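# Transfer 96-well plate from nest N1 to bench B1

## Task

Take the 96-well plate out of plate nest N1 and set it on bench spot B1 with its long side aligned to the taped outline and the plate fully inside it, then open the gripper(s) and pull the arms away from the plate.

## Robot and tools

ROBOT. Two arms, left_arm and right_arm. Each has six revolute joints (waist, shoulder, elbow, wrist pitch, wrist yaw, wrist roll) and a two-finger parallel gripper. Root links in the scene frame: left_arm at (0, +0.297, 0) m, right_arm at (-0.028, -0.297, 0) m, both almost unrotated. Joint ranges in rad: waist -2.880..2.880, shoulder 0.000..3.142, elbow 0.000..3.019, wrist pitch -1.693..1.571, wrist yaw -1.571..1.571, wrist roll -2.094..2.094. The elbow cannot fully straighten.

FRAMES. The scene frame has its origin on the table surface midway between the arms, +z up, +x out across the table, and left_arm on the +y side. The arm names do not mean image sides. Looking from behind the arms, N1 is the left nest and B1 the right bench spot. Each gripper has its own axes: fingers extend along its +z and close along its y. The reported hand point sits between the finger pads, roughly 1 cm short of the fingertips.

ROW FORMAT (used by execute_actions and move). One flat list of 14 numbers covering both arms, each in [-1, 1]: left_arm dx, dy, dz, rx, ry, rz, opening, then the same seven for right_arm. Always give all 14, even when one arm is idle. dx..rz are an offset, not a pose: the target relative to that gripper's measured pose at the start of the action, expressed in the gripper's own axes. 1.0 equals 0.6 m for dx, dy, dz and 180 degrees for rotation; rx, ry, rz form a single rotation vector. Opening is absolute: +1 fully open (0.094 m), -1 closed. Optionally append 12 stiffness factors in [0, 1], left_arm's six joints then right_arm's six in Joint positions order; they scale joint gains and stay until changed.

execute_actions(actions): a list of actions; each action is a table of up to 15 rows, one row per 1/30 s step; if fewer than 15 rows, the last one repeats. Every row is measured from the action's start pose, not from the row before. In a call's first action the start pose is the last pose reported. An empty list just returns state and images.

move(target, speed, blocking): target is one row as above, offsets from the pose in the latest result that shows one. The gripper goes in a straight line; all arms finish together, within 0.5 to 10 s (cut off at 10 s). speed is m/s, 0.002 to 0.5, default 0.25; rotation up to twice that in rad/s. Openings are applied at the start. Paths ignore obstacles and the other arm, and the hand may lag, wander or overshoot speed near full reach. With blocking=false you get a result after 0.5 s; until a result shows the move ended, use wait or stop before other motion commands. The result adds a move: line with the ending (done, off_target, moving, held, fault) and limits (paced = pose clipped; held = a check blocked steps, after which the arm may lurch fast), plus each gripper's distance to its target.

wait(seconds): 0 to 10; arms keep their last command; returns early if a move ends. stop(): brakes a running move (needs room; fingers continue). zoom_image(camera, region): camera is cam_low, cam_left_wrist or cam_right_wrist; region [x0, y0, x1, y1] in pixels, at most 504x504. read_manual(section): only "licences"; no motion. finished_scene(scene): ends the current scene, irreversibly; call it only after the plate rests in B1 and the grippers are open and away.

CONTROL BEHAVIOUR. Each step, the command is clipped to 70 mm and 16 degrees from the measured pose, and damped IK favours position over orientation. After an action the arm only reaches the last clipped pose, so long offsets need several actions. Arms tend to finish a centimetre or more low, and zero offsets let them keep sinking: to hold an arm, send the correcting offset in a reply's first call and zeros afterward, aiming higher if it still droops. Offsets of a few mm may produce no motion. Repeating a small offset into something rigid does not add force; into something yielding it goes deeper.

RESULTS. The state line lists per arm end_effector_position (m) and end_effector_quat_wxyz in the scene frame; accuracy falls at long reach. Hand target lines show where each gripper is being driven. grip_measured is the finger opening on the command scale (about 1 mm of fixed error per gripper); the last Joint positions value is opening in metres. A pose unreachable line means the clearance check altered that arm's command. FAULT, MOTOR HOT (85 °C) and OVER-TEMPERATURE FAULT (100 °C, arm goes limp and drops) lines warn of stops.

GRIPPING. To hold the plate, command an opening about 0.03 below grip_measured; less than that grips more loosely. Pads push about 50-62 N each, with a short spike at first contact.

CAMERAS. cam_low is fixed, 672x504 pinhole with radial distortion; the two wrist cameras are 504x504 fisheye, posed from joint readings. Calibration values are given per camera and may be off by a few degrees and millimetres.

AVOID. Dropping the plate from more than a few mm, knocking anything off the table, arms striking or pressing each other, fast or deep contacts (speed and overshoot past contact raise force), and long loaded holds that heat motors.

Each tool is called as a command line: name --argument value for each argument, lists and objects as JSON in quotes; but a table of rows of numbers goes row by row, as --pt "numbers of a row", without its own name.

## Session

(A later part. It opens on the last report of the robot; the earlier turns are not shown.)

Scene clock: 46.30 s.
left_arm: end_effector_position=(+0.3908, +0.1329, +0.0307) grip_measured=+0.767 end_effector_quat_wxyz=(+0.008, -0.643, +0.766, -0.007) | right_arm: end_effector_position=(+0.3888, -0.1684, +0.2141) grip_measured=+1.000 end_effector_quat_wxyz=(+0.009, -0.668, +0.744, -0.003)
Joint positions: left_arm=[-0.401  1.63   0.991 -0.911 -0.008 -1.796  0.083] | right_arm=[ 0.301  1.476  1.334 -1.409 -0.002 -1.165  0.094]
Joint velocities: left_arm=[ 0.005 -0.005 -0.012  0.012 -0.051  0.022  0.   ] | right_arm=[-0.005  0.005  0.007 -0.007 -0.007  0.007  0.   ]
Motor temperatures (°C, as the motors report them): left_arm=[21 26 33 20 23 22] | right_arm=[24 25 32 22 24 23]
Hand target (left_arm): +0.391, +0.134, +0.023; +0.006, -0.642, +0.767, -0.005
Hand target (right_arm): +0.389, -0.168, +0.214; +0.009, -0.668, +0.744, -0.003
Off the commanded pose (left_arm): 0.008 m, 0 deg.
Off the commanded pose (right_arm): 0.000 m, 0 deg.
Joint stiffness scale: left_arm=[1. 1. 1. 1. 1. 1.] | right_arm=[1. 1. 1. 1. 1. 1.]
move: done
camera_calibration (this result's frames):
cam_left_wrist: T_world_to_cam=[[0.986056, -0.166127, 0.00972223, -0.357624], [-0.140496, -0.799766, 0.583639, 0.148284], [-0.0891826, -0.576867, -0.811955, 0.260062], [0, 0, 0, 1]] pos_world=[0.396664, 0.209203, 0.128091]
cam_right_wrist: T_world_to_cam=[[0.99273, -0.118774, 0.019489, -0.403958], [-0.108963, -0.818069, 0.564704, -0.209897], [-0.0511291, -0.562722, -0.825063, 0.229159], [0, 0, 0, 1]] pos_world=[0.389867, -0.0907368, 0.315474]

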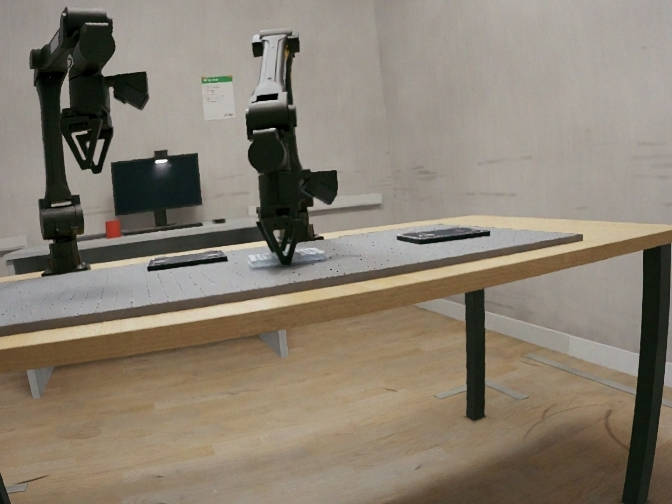

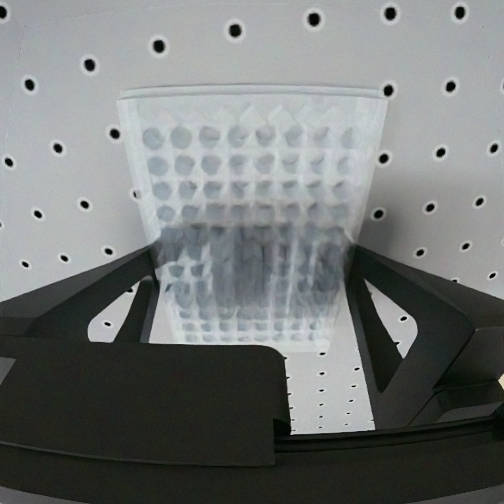

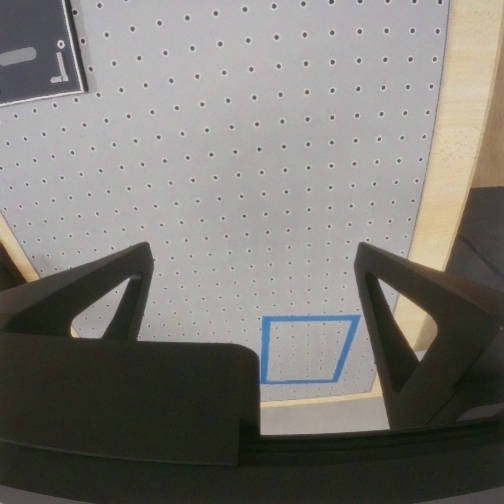

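move --target '[0,0,0,0,0,0,1,0,0,0,0,0,0,1]'

move --target '[0.01,-0.055,-0.12,0,0,0,1,0,0,0,0,0,0,1]' --speed 0.1

move --target '[-0.7,0.25,-0.2,0,0,0,1,-0.545,0.048,0.17,0,-0.005,0.014,1]' --speed 0.3

Scene clock: 51.83 s.
left_arm: end_effector_position=(+0.3909, +0.1329, +0.0307) grip_measured=+1.000 end_effector_quat_wxyz=(+0.008, -0.643, +0.766, -0.007) | right_arm: end_effector_position=(+0.3888, -0.1684, +0.2141) grip_measured=+1.000 end_effector_quat_wxyz=(+0.009, -0.668, +0.744, -0.003)
Joint positions: left_arm=[-0.401  1.63   0.991 -0.911 -0.008 -1.796  0.094] | right_arm=[ 0.301  1.476  1.334 -1.409 -0.002 -1.165  0.094]
Joint velocities: left_arm=[-0.005 -0.005 -0.012 -0.007 -0.051  0.007  0.   ] | right_arm=[-0.005 -0.015  0.007  0.002  0.037 -0.037  0.   ]
Motor temperatures (°C, as the motors report them): left_arm=[21 27 33 20 23 22] | right_arm=[24 25 32 22 24 23]
Hand target (left_arm): +0.391, +0.133, +0.031; +0.008, -0.643, +0.766, -0.007
Hand target (right_arm): +0.389, -0.168, +0.214; +0.009, -0.668, +0.744, -0.003
Off the commanded pose (left_arm): 0.000 m, 0 deg.
Off the commanded pose (right_arm): 0.000 m, 0 deg.
Joint stiffness scale: left_arm=[1. 1. 1. 1. 1. 1.] | right_arm=[1. 1. 1. 1. 1. 1.]
move: done
camera_calibration (this result's frames):
cam_left_wrist: T_world_to_cam=[[0.986053, -0.166125, 0.0100934, -0.357725], [-0.140701, -0.79968, 0.583709, 0.148333], [-0.0888972, -0.576988, -0.8119, 0.259953], [0, 0, 0, 1]] pos_world=[0.396716, 0.209181, 0.128084]
cam_right_wrist: T_world_to_cam=[[0.99273, -0.118774, 0.019489, -0.403958], [-0.108963, -0.818069, 0.564704, -0.209897], [-0.0511291, -0.562722, -0.825063, 0.229159], [0, 0, 0, 1]] pos_world=[0.389867, -0.0907368, 0.315474]

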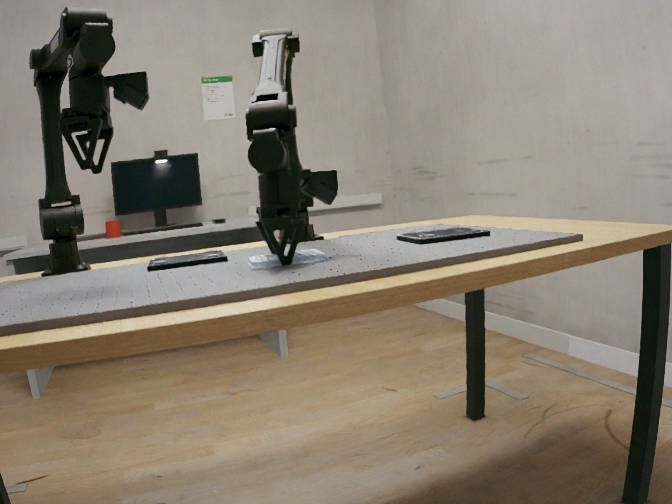

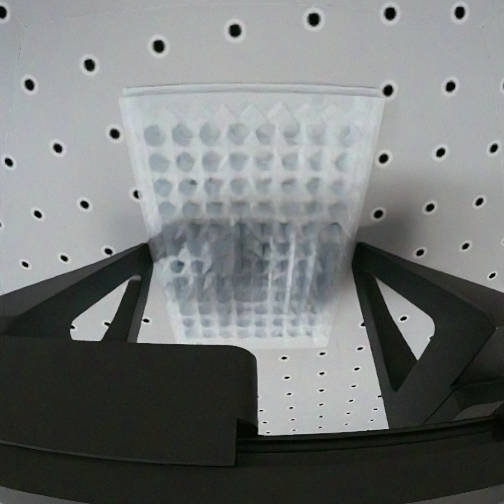

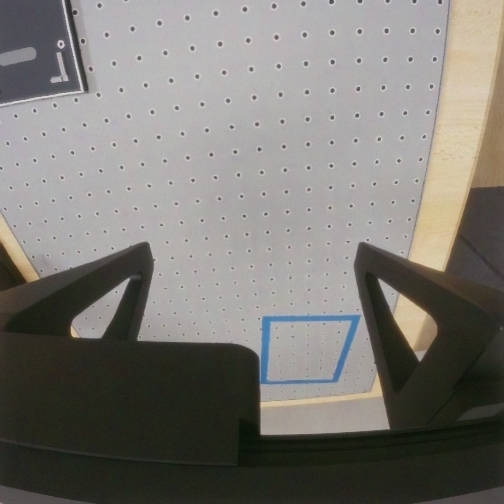

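Scene clock: 53.00 s.
left_arm: end_effector_position=(+0.4073, +0.1260, +0.0892) grip_measured=+1.000 end_effector_quat_wxyz=(+0.002, -0.643, +0.766, +0.005) | right_arm: end_effector_position=(+0.3888, -0.1684, +0.2141) grip_measured=+1.000 end_effector_quat_wxyz=(+0.009, -0.668, +0.744, -0.003)
Joint positions: left_arm=[-0.401  1.604  1.138 -1.112 -0.008 -1.796  0.094] | right_arm=[ 0.301  1.476  1.334 -1.409 -0.002 -1.165  0.094]
Joint velocities: left_arm=[-0.015 -0.005  0.027  0.007 -0.022  0.066  0.   ] | right_arm=[ 0.005 -0.005  0.002  0.002  0.066 -0.051  0.   ]
Motor temperatures (°C, as the motors report them): left_arm=[21 27 33 20 23 22] | right_arm=[24 26 32 22 24 23]
Hand target (left_arm): +0.420, +0.123, +0.104; +0.008, -0.643, +0.766, -0.007
Hand target (right_arm): +0.389, -0.168, +0.214; +0.009, -0.668, +0.744, -0.003
Off the commanded pose (left_arm): 0.020 m, 2 deg.
Off the commanded pose (right_arm): 0.000 m, 0 deg.
Joint stiffness scale: left_arm=[1. 1. 1. 1. 1. 1.] | right_arm=[1. 1. 1. 1. 1. 1.]
move: off_target (left_arm)
camera_calibration (this result's frames):
cam_left_wrist: T_world_to_cam=[[0.985958, -0.166085, -0.0173772, -0.373239], [-0.125587, -0.806054, 0.578365, 0.106106], [-0.110065, -0.568061, -0.815593, 0.31268], [0, 0, 0, 1]] pos_world=[0.415738, 0.201159, 0.187166]
cam_right_wrist: T_world_to_cam=[[0.99273, -0.118774, 0.019489, -0.403958], [-0.108963, -0.818069, 0.564704, -0.209897], [-0.0511291, -0.562722, -0.825063, 0.229159], [0, 0, 0, 1]] pos_world=[0.389867, -0.0907368, 0.315474]

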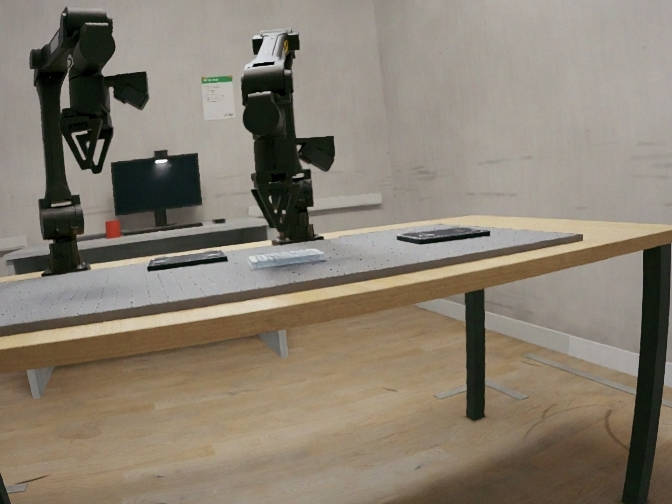

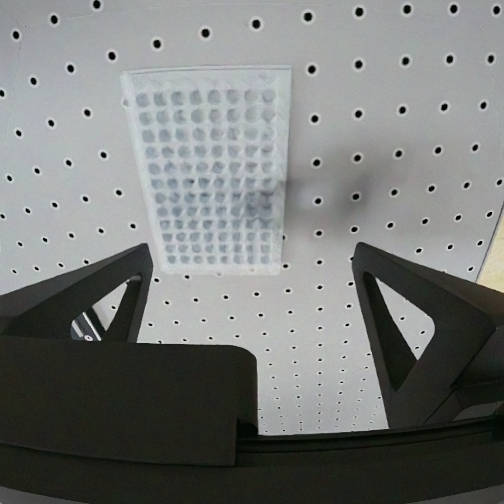

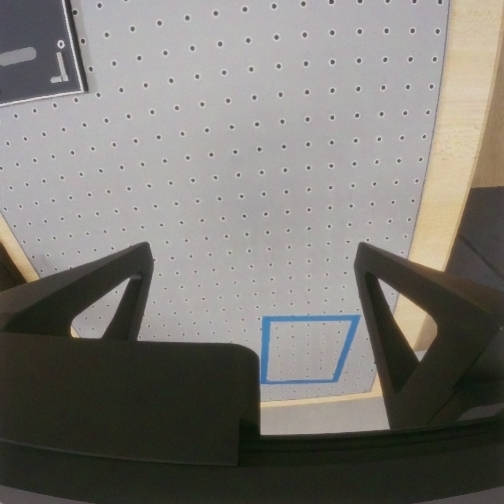

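Scene clock: 55.17 s.
left_arm: end_effector_position=(+0.3142, +0.5604, +0.2003) grip_measured=+1.000 end_effector_quat_wxyz=(-0.010, -0.649, +0.760, +0.007) | right_arm: end_effector_position=(+0.3847, +0.1538, +0.1121) grip_measured=+1.000 end_effector_quat_wxyz=(+0.009, -0.658, +0.753, +0.002)
Joint positions: left_arm=[ 0.692  1.438  1.257 -1.409 -0.013 -0.719  0.094] | right_arm=[ 0.832  1.984  1.74  -1.308 -0.001 -0.607  0.094]
Joint velocities: left_arm=[-0.015  0.005  0.002  0.012 -0.051  0.081  0.   ] | right_arm=[-0.015 -0.005  0.002  0.007  0.051 -0.066  0.   ]
Motor temperatures (°C, as the motors report them): left_arm=[21 27 33 20 23 22] | right_arm=[24 26 33 22 24 23]
Hand target (left_arm): +0.324, +0.565, +0.211; -0.002, -0.643, +0.766, +0.006
Hand target (right_arm): +0.396, +0.161, +0.118; +0.018, -0.652, +0.758, +0.001
Off the commanded pose (left_arm): 0.023 m, 2 deg.
Off the commanded pose (right_arm): 0.014 m, 1 deg.
Joint stiffness scale: left_arm=[1. 1. 1. 1. 1. 1.] | right_arm=[1. 1. 1. 1. 1. 1.]
move: off_target (left_arm, right_arm)
camera_calibration (this result's frames):
cam_left_wrist: T_world_to_cam=[[0.988113, -0.149816, -0.0344657, -0.213645], [-0.100774, -0.800554, 0.590727, 0.366962], [-0.116092, -0.580231, -0.806135, 0.646717], [0, 0, 0, 1]] pos_world=[0.323164, 0.637011, 0.297204]
cam_right_wrist: T_world_to_cam=[[0.989208, -0.146029, 0.0120011, -0.353222], [-0.127698, -0.819065, 0.559308, 0.118753], [-0.0718455, -0.554804, -0.828873, 0.333235], [0, 0, 0, 1]] pos_world=[0.388516, 0.230566, 0.214029]

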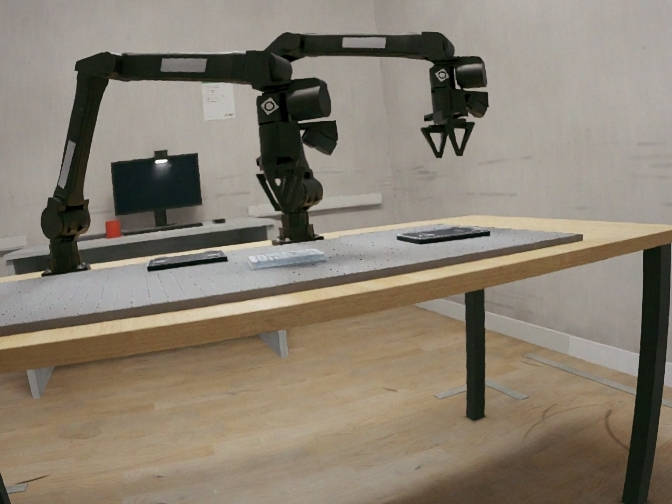

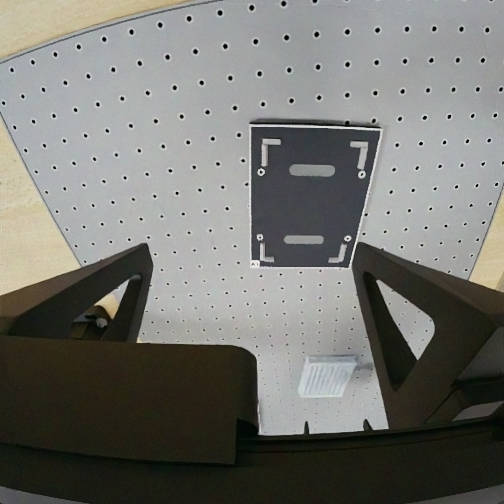

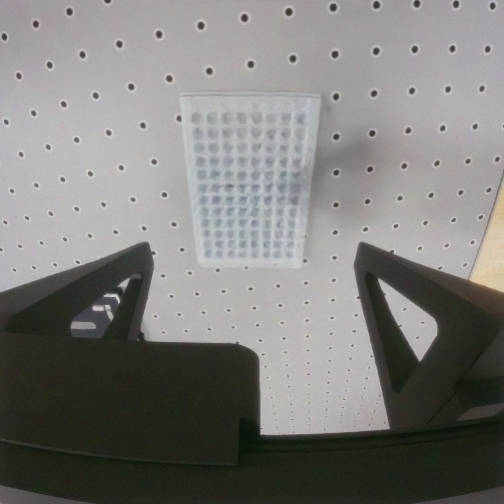

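move --target '[0,0,0,0,0,0,1,0.005,0.004,0.12,0,0,0.008,1]' --speed 0.09

zoom_image --camera "cam_low" --region '[220,200,360,290]'

Scene clock: 60.17 s.
left_arm: end_effector_position=(+0.3142, +0.5604, +0.2003) grip_measured=+1.000 end_effector_quat_wxyz=(-0.010, -0.648, +0.761, +0.007) | right_arm: end_effector_position=(+0.3834, +0.1524, +0.0570) grip_measured=+1.000 end_effector_quat_wxyz=(+0.017, -0.652, +0.758, +0.003)
Joint positions: left_arm=[ 0.692  1.438  1.257 -1.409 -0.013 -0.717  0.094] | right_arm=[ 0.832  2.015  1.637 -1.159 -0.001 -0.591  0.094]
Joint velocities: left_arm=[-0.005 -0.005 -0.007  0.007  0.051 -0.037  0.   ] | right_arm=[-0.005 -0.005 -0.007  0.007 -0.007  0.007  0.   ]
Motor temperatures (°C, as the motors report them): left_arm=[21 27 35 20 23 22] | right_arm=[24 27 34 22 24 23]
Hand target (left_arm): +0.314, +0.560, +0.200; -0.010, -0.649, +0.760, +0.007
Hand target (right_arm): +0.382, +0.152, +0.040; +0.009, -0.648, +0.761, +0.002
Off the commanded pose (left_arm): 0.000 m, 0 deg.
Off the commanded pose (right_arm): 0.017 m, 1 deg.
Joint stiffness scale: left_arm=[1. 1. 1. 1. 1. 1.] | right_arm=[1. 1. 1. 1. 1. 1.]
move: off_target (right_arm)
camera_calibration (this result's frames):
cam_left_wrist: T_world_to_cam=[[0.98771, -0.152456, -0.0344498, -0.212042], [-0.102915, -0.800245, 0.590776, 0.367452], [-0.117636, -0.57997, -0.8061, 0.647048], [0, 0, 0, 1]] pos_world=[0.323368, 0.636993, 0.297199]
cam_right_wrist: T_world_to_cam=[[0.986631, -0.161672, 0.0205141, -0.348656], [-0.146353, -0.823615, 0.54794, 0.156787], [-0.071691, -0.543617, -0.836266, 0.285426], [0, 0, 0, 1]] pos_world=[0.387404, 0.227927, 0.159934]

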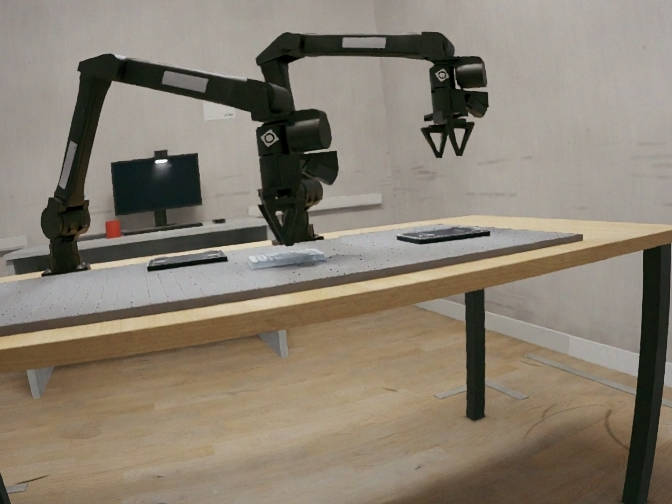

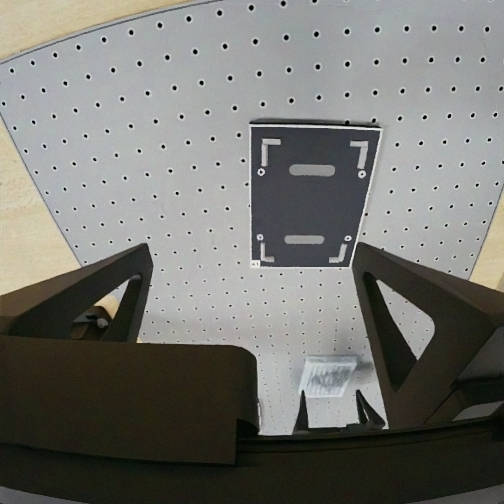

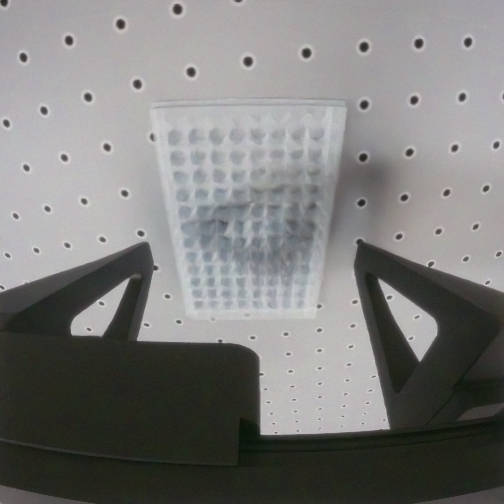

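Region (220, 200, 360, 290) of cam_low's 672x504 image, scaled by 3.600, with more detail than that image has; it fills the top 324 rows of this view, and the rest is white.

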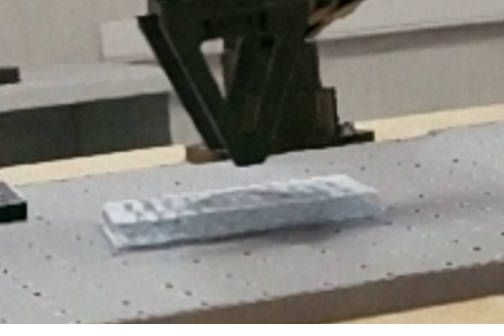

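move --target '[0,0,0,0,0,0,1,0.008,0.007,0.078,-0.004,0.007,0,1]' --speed 0.04

zoom_image --camera "cam_low" --region '[220,200,360,290]'

Scene clock: 65.20 s.
left_arm: end_effector_position=(+0.3142, +0.5604, +0.2003) grip_measured=+1.000 end_effector_quat_wxyz=(-0.010, -0.648, +0.761, +0.007) | right_arm: end_effector_position=(+0.3821, +0.1509, +0.0297) grip_measured=+1.000 end_effector_quat_wxyz=(+0.016, -0.652, +0.758, +0.002)
Joint positions: left_arm=[ 0.692  1.438  1.257 -1.409 -0.013 -0.717  0.094] | right_arm=[ 0.832  2.04   1.602 -1.101 -0.001 -0.591  0.094]
Joint velocities: left_arm=[ 0.005 -0.005  0.027 -0.007 -0.066  0.007  0.   ] | right_arm=[-0.005 -0.015 -0.007 -0.007 -0.066  0.051  0.   ]
Motor temperatures (°C, as the motors report them): left_arm=[21 27 34 20 23 22] | right_arm=[24 27 33 22 24 23]
Hand target (left_arm): +0.314, +0.560, +0.200; -0.010, -0.648, +0.761, +0.007
Hand target (right_arm): +0.379, +0.149, +0.011; +0.005, -0.652, +0.758, +0.000
Off the commanded pose (left_arm): 0.000 m, 0 deg.
Off the commanded pose (right_arm): 0.020 m, 1 deg.
Joint stiffness scale: left_arm=[1. 1. 1. 1. 1. 1.] | right_arm=[1. 1. 1. 1. 1. 1.]
move: off_target (right_arm)
camera_calibration (this result's frames):
cam_left_wrist: T_world_to_cam=[[0.98771, -0.152456, -0.0344498, -0.212042], [-0.102915, -0.800245, 0.590776, 0.367452], [-0.117636, -0.57997, -0.8061, 0.647048], [0, 0, 0, 1]] pos_world=[0.323368, 0.636993, 0.297199]
cam_right_wrist: T_world_to_cam=[[0.986615, -0.161999, 0.0186254, -0.346865], [-0.145388, -0.822174, 0.550357, 0.169668], [-0.0738439, -0.545698, -0.834722, 0.262731], [0, 0, 0, 1]] pos_world=[0.386291, 0.226677, 0.13239]

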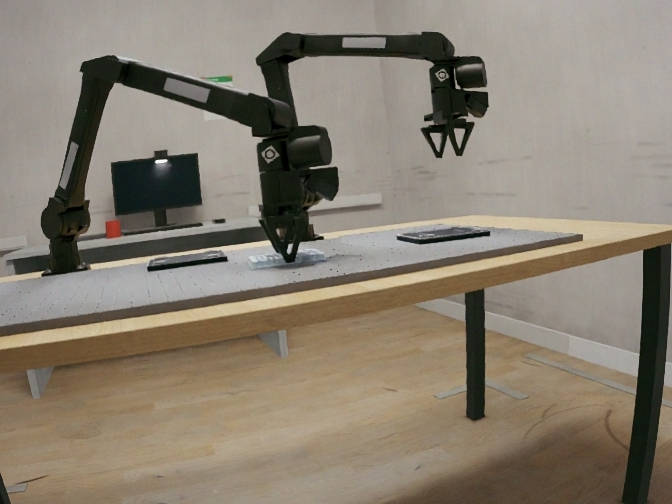

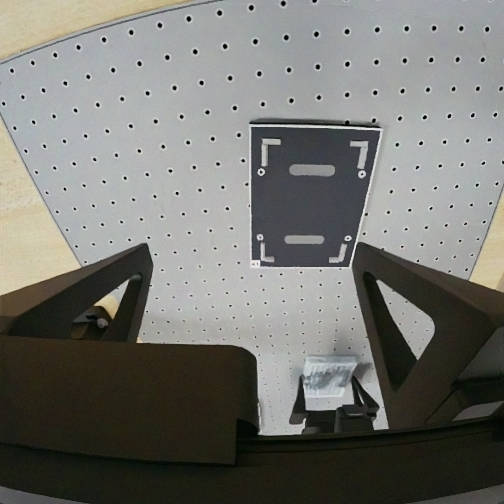

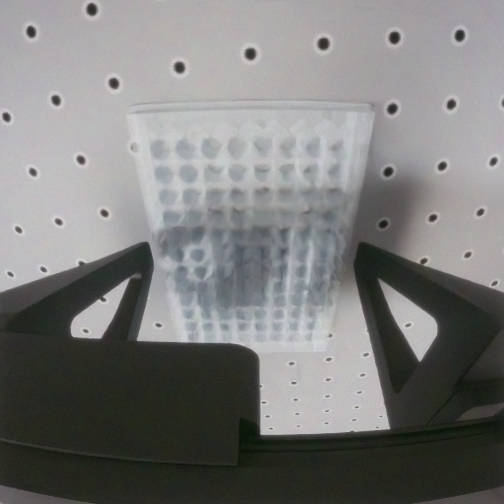

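Region (220, 200, 360, 290) of cam_low's 672x504 image, scaled by 3.600, with more detail than that image has; it fills the top 324 rows of this view, and the rest is white.

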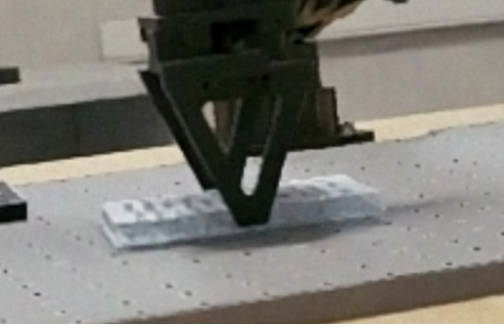

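move --target '[0,0,0,0,0,0,1,0.005,0.005,0.035,-0.004,0.006,0,1]' --speed 0.04

move --target '[0,0,0,0,0,0,1,0,0,0,0,0,0,0.68]'

Scene clock: 72.40 s.
left_arm: end_effector_position=(+0.3142, +0.5604, +0.2003) grip_measured=+1.000 end_effector_quat_wxyz=(-0.010, -0.648, +0.761, +0.007) | right_arm: end_effector_position=(+0.3826, +0.1515, +0.0297) grip_measured=+1.000 end_effector_quat_wxyz=(+0.017, -0.652, +0.758, +0.003)
Joint positions: left_arm=[ 0.692  1.438  1.257 -1.409 -0.013 -0.717  0.094] | right_arm=[ 0.832  2.04   1.602 -1.098 -0.001 -0.591  0.094]
Joint velocities: left_arm=[-0.015  0.005 -0.017  0.012 -0.051 -0.066  0.   ] | right_arm=[-0.015 -0.005  0.007 -0.007  0.007 -0.051  0.   ]
Motor temperatures (°C, as the motors report them): left_arm=[21 27 34 20 23 22] | right_arm=[24 28 33 22 24 23]
Hand target (left_arm): +0.314, +0.560, +0.200; -0.010, -0.648, +0.761, +0.007
Hand target (right_arm): +0.379, +0.149, +0.009; +0.004, -0.652, +0.758, +0.001
Off the commanded pose (left_arm): 0.000 m, 0 deg.
Off the commanded pose (right_arm): 0.022 m, 1 deg.
Joint stiffness scale: left_arm=[1. 1. 1. 1. 1. 1.] | right_arm=[1. 1. 1. 1. 1. 1.]
move: off_target (right_arm)
camera_calibration (this result's frames):
cam_left_wrist: T_world_to_cam=[[0.98771, -0.152456, -0.0344498, -0.212042], [-0.102915, -0.800245, 0.590776, 0.367452], [-0.117636, -0.57997, -0.8061, 0.647048], [0, 0, 0, 1]] pos_world=[0.323368, 0.636993, 0.297199]
cam_right_wrist: T_world_to_cam=[[0.986575, -0.162043, 0.0202942, -0.347303], [-0.14652, -0.82341, 0.548204, 0.170867], [-0.0721221, -0.543818, -0.836098, 0.262188], [0, 0, 0, 1]] pos_world=[0.386586, 0.226998, 0.132593]

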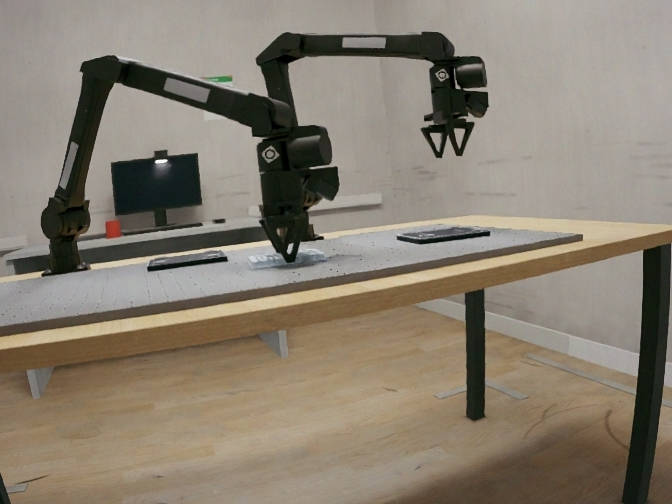

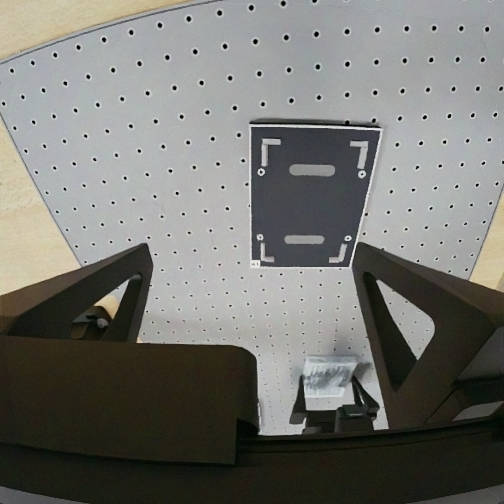

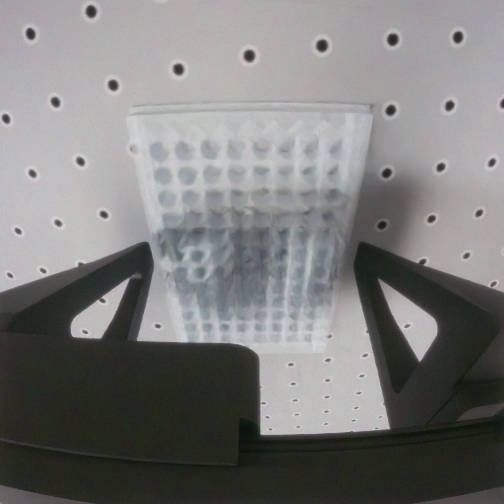

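Scene clock: 72.90 s.
left_arm: end_effector_position=(+0.3142, +0.5604, +0.2003) grip_measured=+1.000 end_effector_quat_wxyz=(-0.010, -0.648, +0.761, +0.007) | right_arm: end_effector_position=(+0.3826, +0.1514, +0.0297) grip_measured=+0.710 end_effector_quat_wxyz=(+0.017, -0.652, +0.758, +0.002)
Joint positions: left_arm=[ 0.692  1.438  1.257 -1.409 -0.013 -0.717  0.094] | right_arm=[ 0.832  2.04   1.602 -1.098 -0.001 -0.591  0.08 ]
Joint velocities: left_arm=[-0.005 -0.005  0.012  0.012  0.051 -0.022  0.   ] | right_arm=[ 0.005 -0.005 -0.012  0.002 -0.007 -0.022  0.001]
Motor temperatures (°C, as the motors report them): left_arm=[21 27 34 20 23 22] | right_arm=[24 28 33 22 24 23]
Hand target (left_arm): +0.314, +0.560, +0.200; -0.010, -0.648, +0.761, +0.007
Hand target (right_arm): +0.383, +0.151, +0.030; +0.017, -0.652, +0.758, +0.002
Off the commanded pose (left_arm): 0.000 m, 0 deg.
Off the commanded pose (right_arm): 0.000 m, 0 deg.
Joint stiffness scale: left_arm=[1. 1. 1. 1. 1. 1.] | right_arm=[1. 1. 1. 1. 1. 1.]
move: done
camera_calibration (this result's frames):
cam_left_wrist: T_world_to_cam=[[0.98771, -0.152456, -0.0344498, -0.212042], [-0.102915, -0.800245, 0.590776, 0.367452], [-0.117636, -0.57997, -0.8061, 0.647048], [0, 0, 0, 1]] pos_world=[0.323368, 0.636993, 0.297199]
cam_right_wrist: T_world_to_cam=[[0.986567, -0.16205, 0.0206133, -0.347363], [-0.146685, -0.823267, 0.548375, 0.170874], [-0.0718942, -0.544032, -0.835978, 0.262109], [0, 0, 0, 1]] pos_world=[0.386606, 0.226981, 0.132574]

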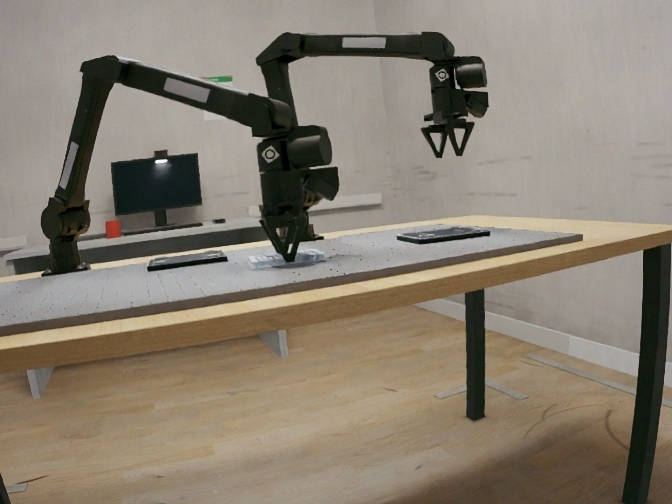

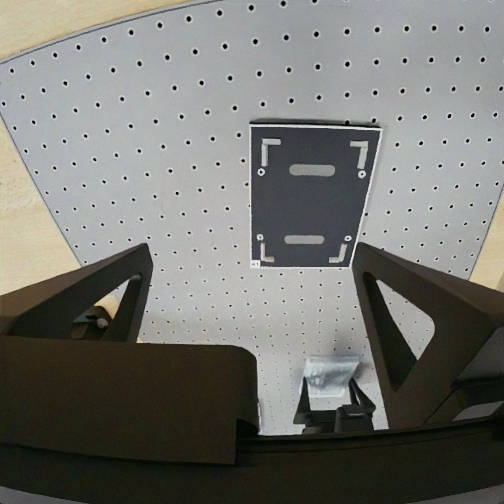

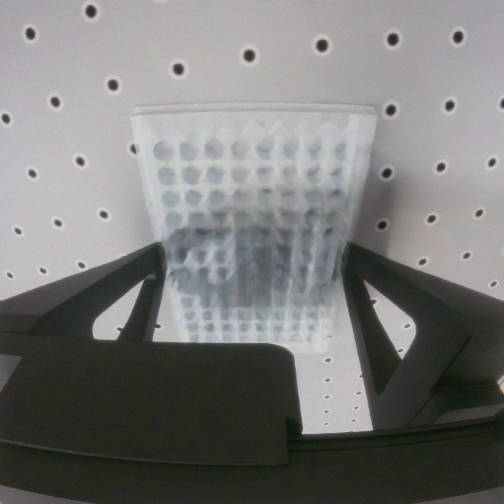

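The plate's apparent size matches the earlier successful grips, so the depth is adequate. Lifting.

move --target '[0,0,0,0,0,0,1,0.07,-0.02,-0.14,0,0,0,0.665]' --speed 0.1

Scene clock: 77.07 s.
left_arm: end_effector_position=(+0.3142, +0.5604, +0.2003) grip_measured=+1.000 end_effector_quat_wxyz=(-0.010, -0.648, +0.761, +0.007) | right_arm: end_effector_position=(+0.3895, +0.1127, +0.1146) grip_measured=+0.710 end_effector_quat_wxyz=(+0.027, -0.650, +0.760, +0.002)
Joint positions: left_arm=[ 0.692  1.438  1.257 -1.409 -0.013 -0.717  0.094] | right_arm=[ 0.778  1.891  1.602 -1.228 -0.001 -0.639  0.08 ]
Joint velocities: left_arm=[-0.005 -0.015 -0.017 -0.007  0.037  0.007  0.   ] | right_arm=[ 0.005  0.005 -0.002 -0.007  0.037  0.022 -0.   ]
Motor temperatures (°C, as the motors report them): left_arm=[21 27 34 20 23 22] | right_arm=[24 29 33 22 24 23]
Hand target (left_arm): +0.314, +0.560, +0.200; -0.010, -0.648, +0.761, +0.007
Hand target (right_arm): +0.387, +0.106, +0.112; +0.017, -0.652, +0.758, +0.003
Off the commanded pose (left_arm): 0.000 m, 0 deg.
Off the commanded pose (right_arm): 0.008 m, 1 deg.
Joint stiffness scale: left_arm=[1. 1. 1. 1. 1. 1.] | right_arm=[1. 1. 1. 1. 1. 1.]
move: done
camera_calibration (this result's frames):
cam_left_wrist: T_world_to_cam=[[0.98771, -0.152456, -0.0344498, -0.212042], [-0.102915, -0.800245, 0.590776, 0.367452], [-0.117636, -0.57997, -0.8061, 0.647048], [0, 0, 0, 1]] pos_world=[0.323368, 0.636993, 0.297199]
cam_right_wrist: T_world_to_cam=[[0.985245, -0.167726, 0.0340695, -0.362568], [-0.159738, -0.829666, 0.534919, 0.10078], [-0.0614534, -0.532469, -0.844216, 0.308098], [0, 0, 0, 1]] pos_world=[0.392251, 0.186854, 0.218545]

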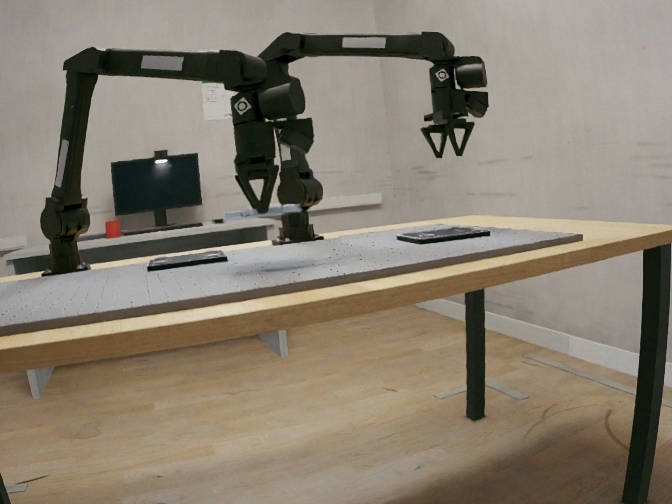

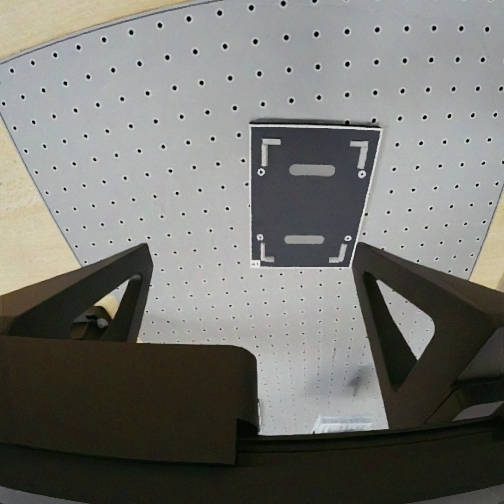

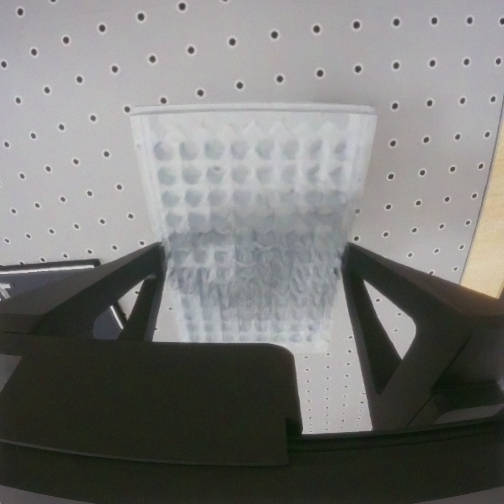

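move --target '[0,0,0,0,0,0,1,1,-0.275,0,0,0.008,-0.006,0.665]' --speed 0.3

Scene clock: 81.83 s.
left_arm: end_effector_position=(+0.3142, +0.5604, +0.2003) grip_measured=+1.000 end_effector_quat_wxyz=(-0.010, -0.648, +0.761, +0.007) | right_arm: end_effector_position=(+0.4454, -0.5028, +0.0821) grip_measured=+0.710 end_effector_quat_wxyz=(+0.011, -0.649, +0.761, +0.001)
Joint positions: left_arm=[ 0.692  1.438  1.257 -1.409 -0.013 -0.717  0.094] | right_arm=[-0.414  1.781  1.353 -1.135 -0.021 -1.829  0.08 ]
Joint velocities: left_arm=[-0.005  0.005 -0.002 -0.012 -0.051 -0.051  0.   ] | right_arm=[-0.005 -0.015 -0.007 -0.002 -0.007  0.007  0.   ]
Motor temperatures (°C, as the motors report them): left_arm=[21 27 34 20 23 22] | right_arm=[24 28 33 22 24 23]
Hand target (left_arm): +0.314, +0.560, +0.200; -0.010, -0.648, +0.761, +0.007
Hand target (right_arm): +0.459, -0.504, +0.087; +0.014, -0.657, +0.754, -0.002
Off the commanded pose (left_arm): 0.000 m, 0 deg.
Off the commanded pose (right_arm): 0.018 m, 2 deg.
Joint stiffness scale: left_arm=[1. 1. 1. 1. 1. 1.] | right_arm=[1. 1. 1. 1. 1. 1.]
move: off_target (right_arm)
camera_calibration (this result's frames):
cam_left_wrist: T_world_to_cam=[[0.98771, -0.152456, -0.0344498, -0.212042], [-0.102915, -0.800245, 0.590776, 0.367452], [-0.117636, -0.57997, -0.8061, 0.647048], [0, 0, 0, 1]] pos_world=[0.323368, 0.636993, 0.297199]
cam_right_wrist: T_world_to_cam=[[0.985454, -0.16935, 0.0141811, -0.519044], [-0.148402, -0.816883, 0.557386, -0.384029], [-0.0828091, -0.551383, -0.830132, -0.0448095], [0, 0, 0, 1]] pos_world=[0.450793, -0.426314, 0.184215]

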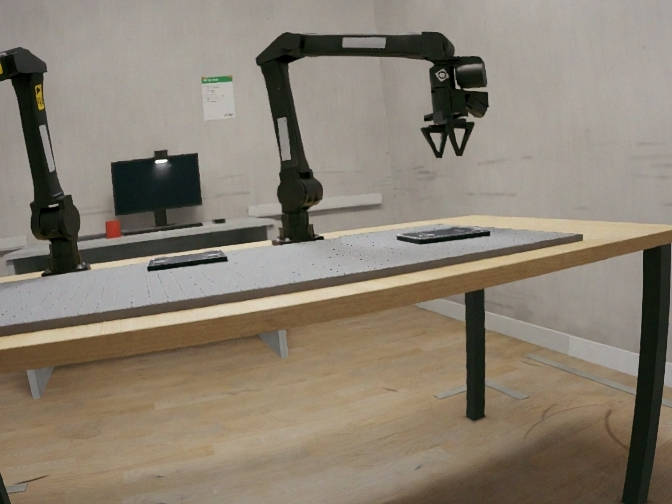

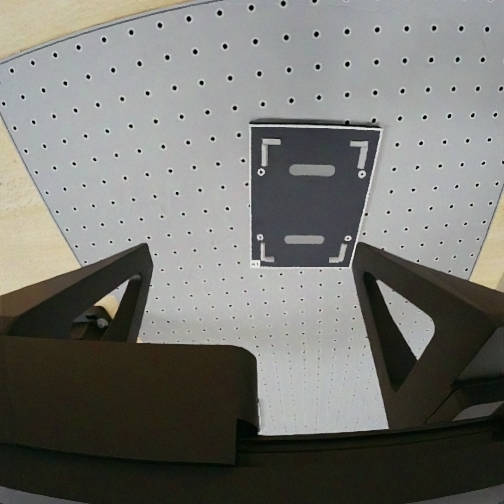

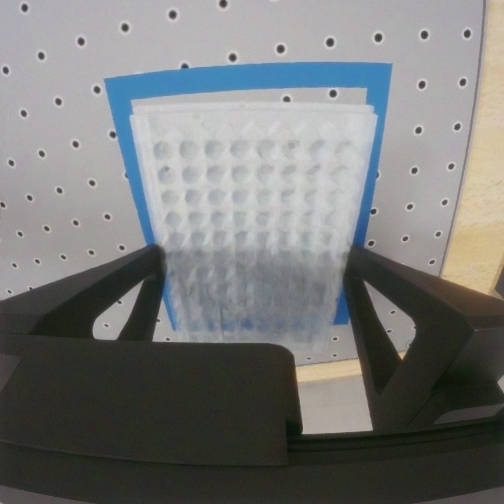

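move --target '[0,0,0,0,0,0,1,0.032,0,0.1,0,0,-0.022,0.665]' --speed 0.05

Scene clock: 84.97 s.
left_arm: end_effector_position=(+0.3142, +0.5604, +0.2003) grip_measured=+1.000 end_effector_quat_wxyz=(-0.010, -0.648, +0.761, +0.007) | right_arm: end_effector_position=(+0.4471, -0.5169, +0.0357) grip_measured=+0.710 end_effector_quat_wxyz=(+0.014, -0.673, +0.739, -0.006)
Joint positions: left_arm=[ 0.692  1.438  1.257 -1.409 -0.013 -0.717  0.094] | right_arm=[-0.437  1.846  1.311 -1.014 -0.021 -1.917  0.08 ]
Joint velocities: left_arm=[-0.015  0.005  0.012 -0.012  0.022  0.007  0.   ] | right_arm=[-0.005  0.005  0.017  0.002 -0.037  0.022 -0.   ]
Motor temperatures (°C, as the motors report them): left_arm=[21 27 34 20 23 22] | right_arm=[24 28 33 22 24 23]
Hand target (left_arm): +0.314, +0.560, +0.200; -0.010, -0.648, +0.761, +0.007
Hand target (right_arm): +0.443, -0.520, +0.022; +0.011, -0.675, +0.738, +0.001
Off the commanded pose (left_arm): 0.000 m, 0 deg.
Off the commanded pose (right_arm): 0.015 m, 1 deg.
Joint stiffness scale: left_arm=[1. 1. 1. 1. 1. 1.] | right_arm=[1. 1. 1. 1. 1. 1.]
move: off_target (right_arm)
camera_calibration (this result's frames):
cam_left_wrist: T_world_to_cam=[[0.98771, -0.152456, -0.0344498, -0.212042], [-0.102915, -0.800245, 0.590776, 0.367452], [-0.117636, -0.57997, -0.8061, 0.647048], [0, 0, 0, 1]] pos_world=[0.323368, 0.636993, 0.297199]
cam_right_wrist: T_world_to_cam=[[0.994076, -0.104615, 0.0294588, -0.493426], [-0.10302, -0.820645, 0.562076, -0.391827], [-0.0346262, -0.561781, -0.826561, -0.118006], [0, 0, 0, 1]] pos_world=[0.446052, -0.439463, 0.137233]

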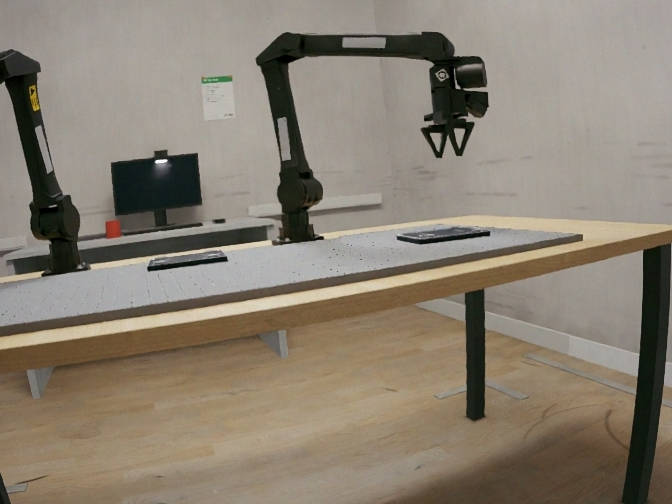

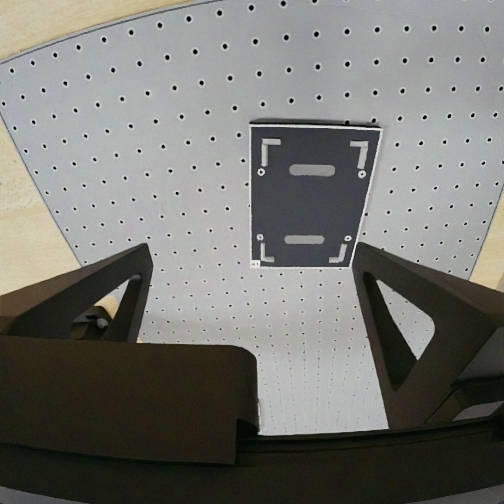

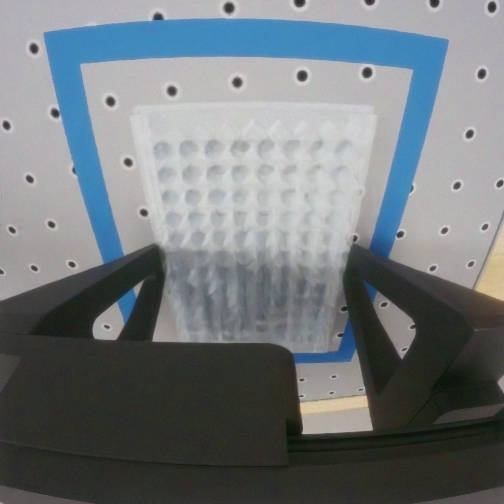

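move --target '[0,0,0,0,0,0,1,-0.002,0.012,0.037,-0.005,-0.003,0,0.665]' --speed 0.025

Scene clock: 87.67 s.
left_arm: end_effector_position=(+0.3142, +0.5604, +0.2003) grip_measured=+1.000 end_effector_quat_wxyz=(-0.010, -0.648, +0.761, +0.007) | right_arm: end_effector_position=(+0.4440, -0.5153, +0.0293) grip_measured=+0.710 end_effector_quat_wxyz=(+0.014, -0.674, +0.739, -0.007)
Joint positions: left_arm=[ 0.692  1.438  1.257 -1.409 -0.013 -0.717  0.094] | right_arm=[-0.437  1.846  1.291 -0.993 -0.021 -1.918  0.08 ]
Joint velocities: left_arm=[-0.015 -0.005 -0.017  0.012 -0.007  0.051  0.   ] | right_arm=[ 0.005  0.015  0.002 -0.012 -0.007  0.022 -0.   ]
Motor temperatures (°C, as the motors report them): left_arm=[21 27 34 20 23 22] | right_arm=[24 28 33 22 24 23]
Hand target (left_arm): +0.314, +0.560, +0.200; -0.010, -0.648, +0.761, +0.007
Hand target (right_arm): +0.440, -0.514, +0.014; +0.012, -0.674, +0.739, +0.003
Off the commanded pose (left_arm): 0.000 m, 0 deg.
Off the commanded pose (right_arm): 0.016 m, 1 deg.
Joint stiffness scale: left_arm=[1. 1. 1. 1. 1. 1.] | right_arm=[1. 1. 1. 1. 1. 1.]
move: off_target (right_arm)
camera_calibration (this result's frames):
cam_left_wrist: T_world_to_cam=[[0.98771, -0.152456, -0.0344498, -0.212042], [-0.102915, -0.800245, 0.590776, 0.367452], [-0.117636, -0.57997, -0.8061, 0.647048], [0, 0, 0, 1]] pos_world=[0.323368, 0.636993, 0.297199]
cam_right_wrist: T_world_to_cam=[[0.994149, -0.103459, 0.0310388, -0.489458], [-0.102948, -0.820574, 0.562193, -0.387318], [-0.0326941, -0.562099, -0.826424, -0.123518], [0, 0, 0, 1]] pos_world=[0.442683, -0.437891, 0.130862]

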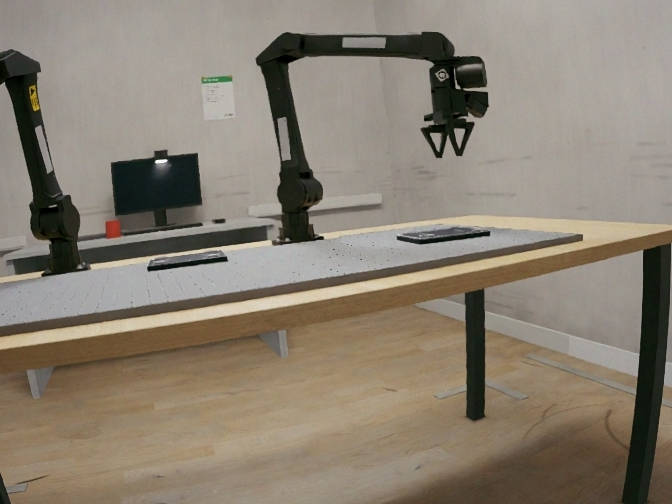

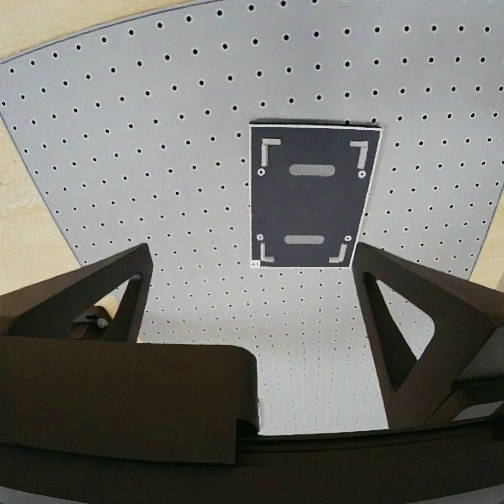

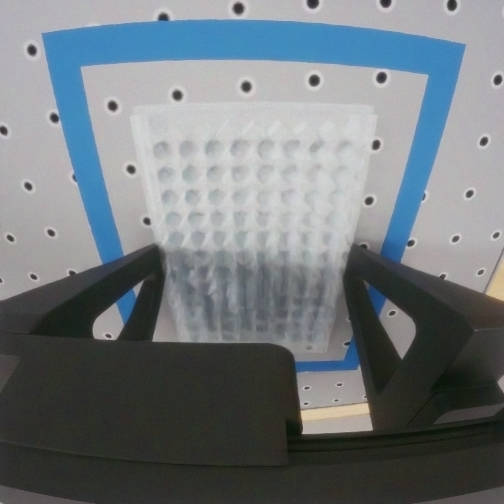

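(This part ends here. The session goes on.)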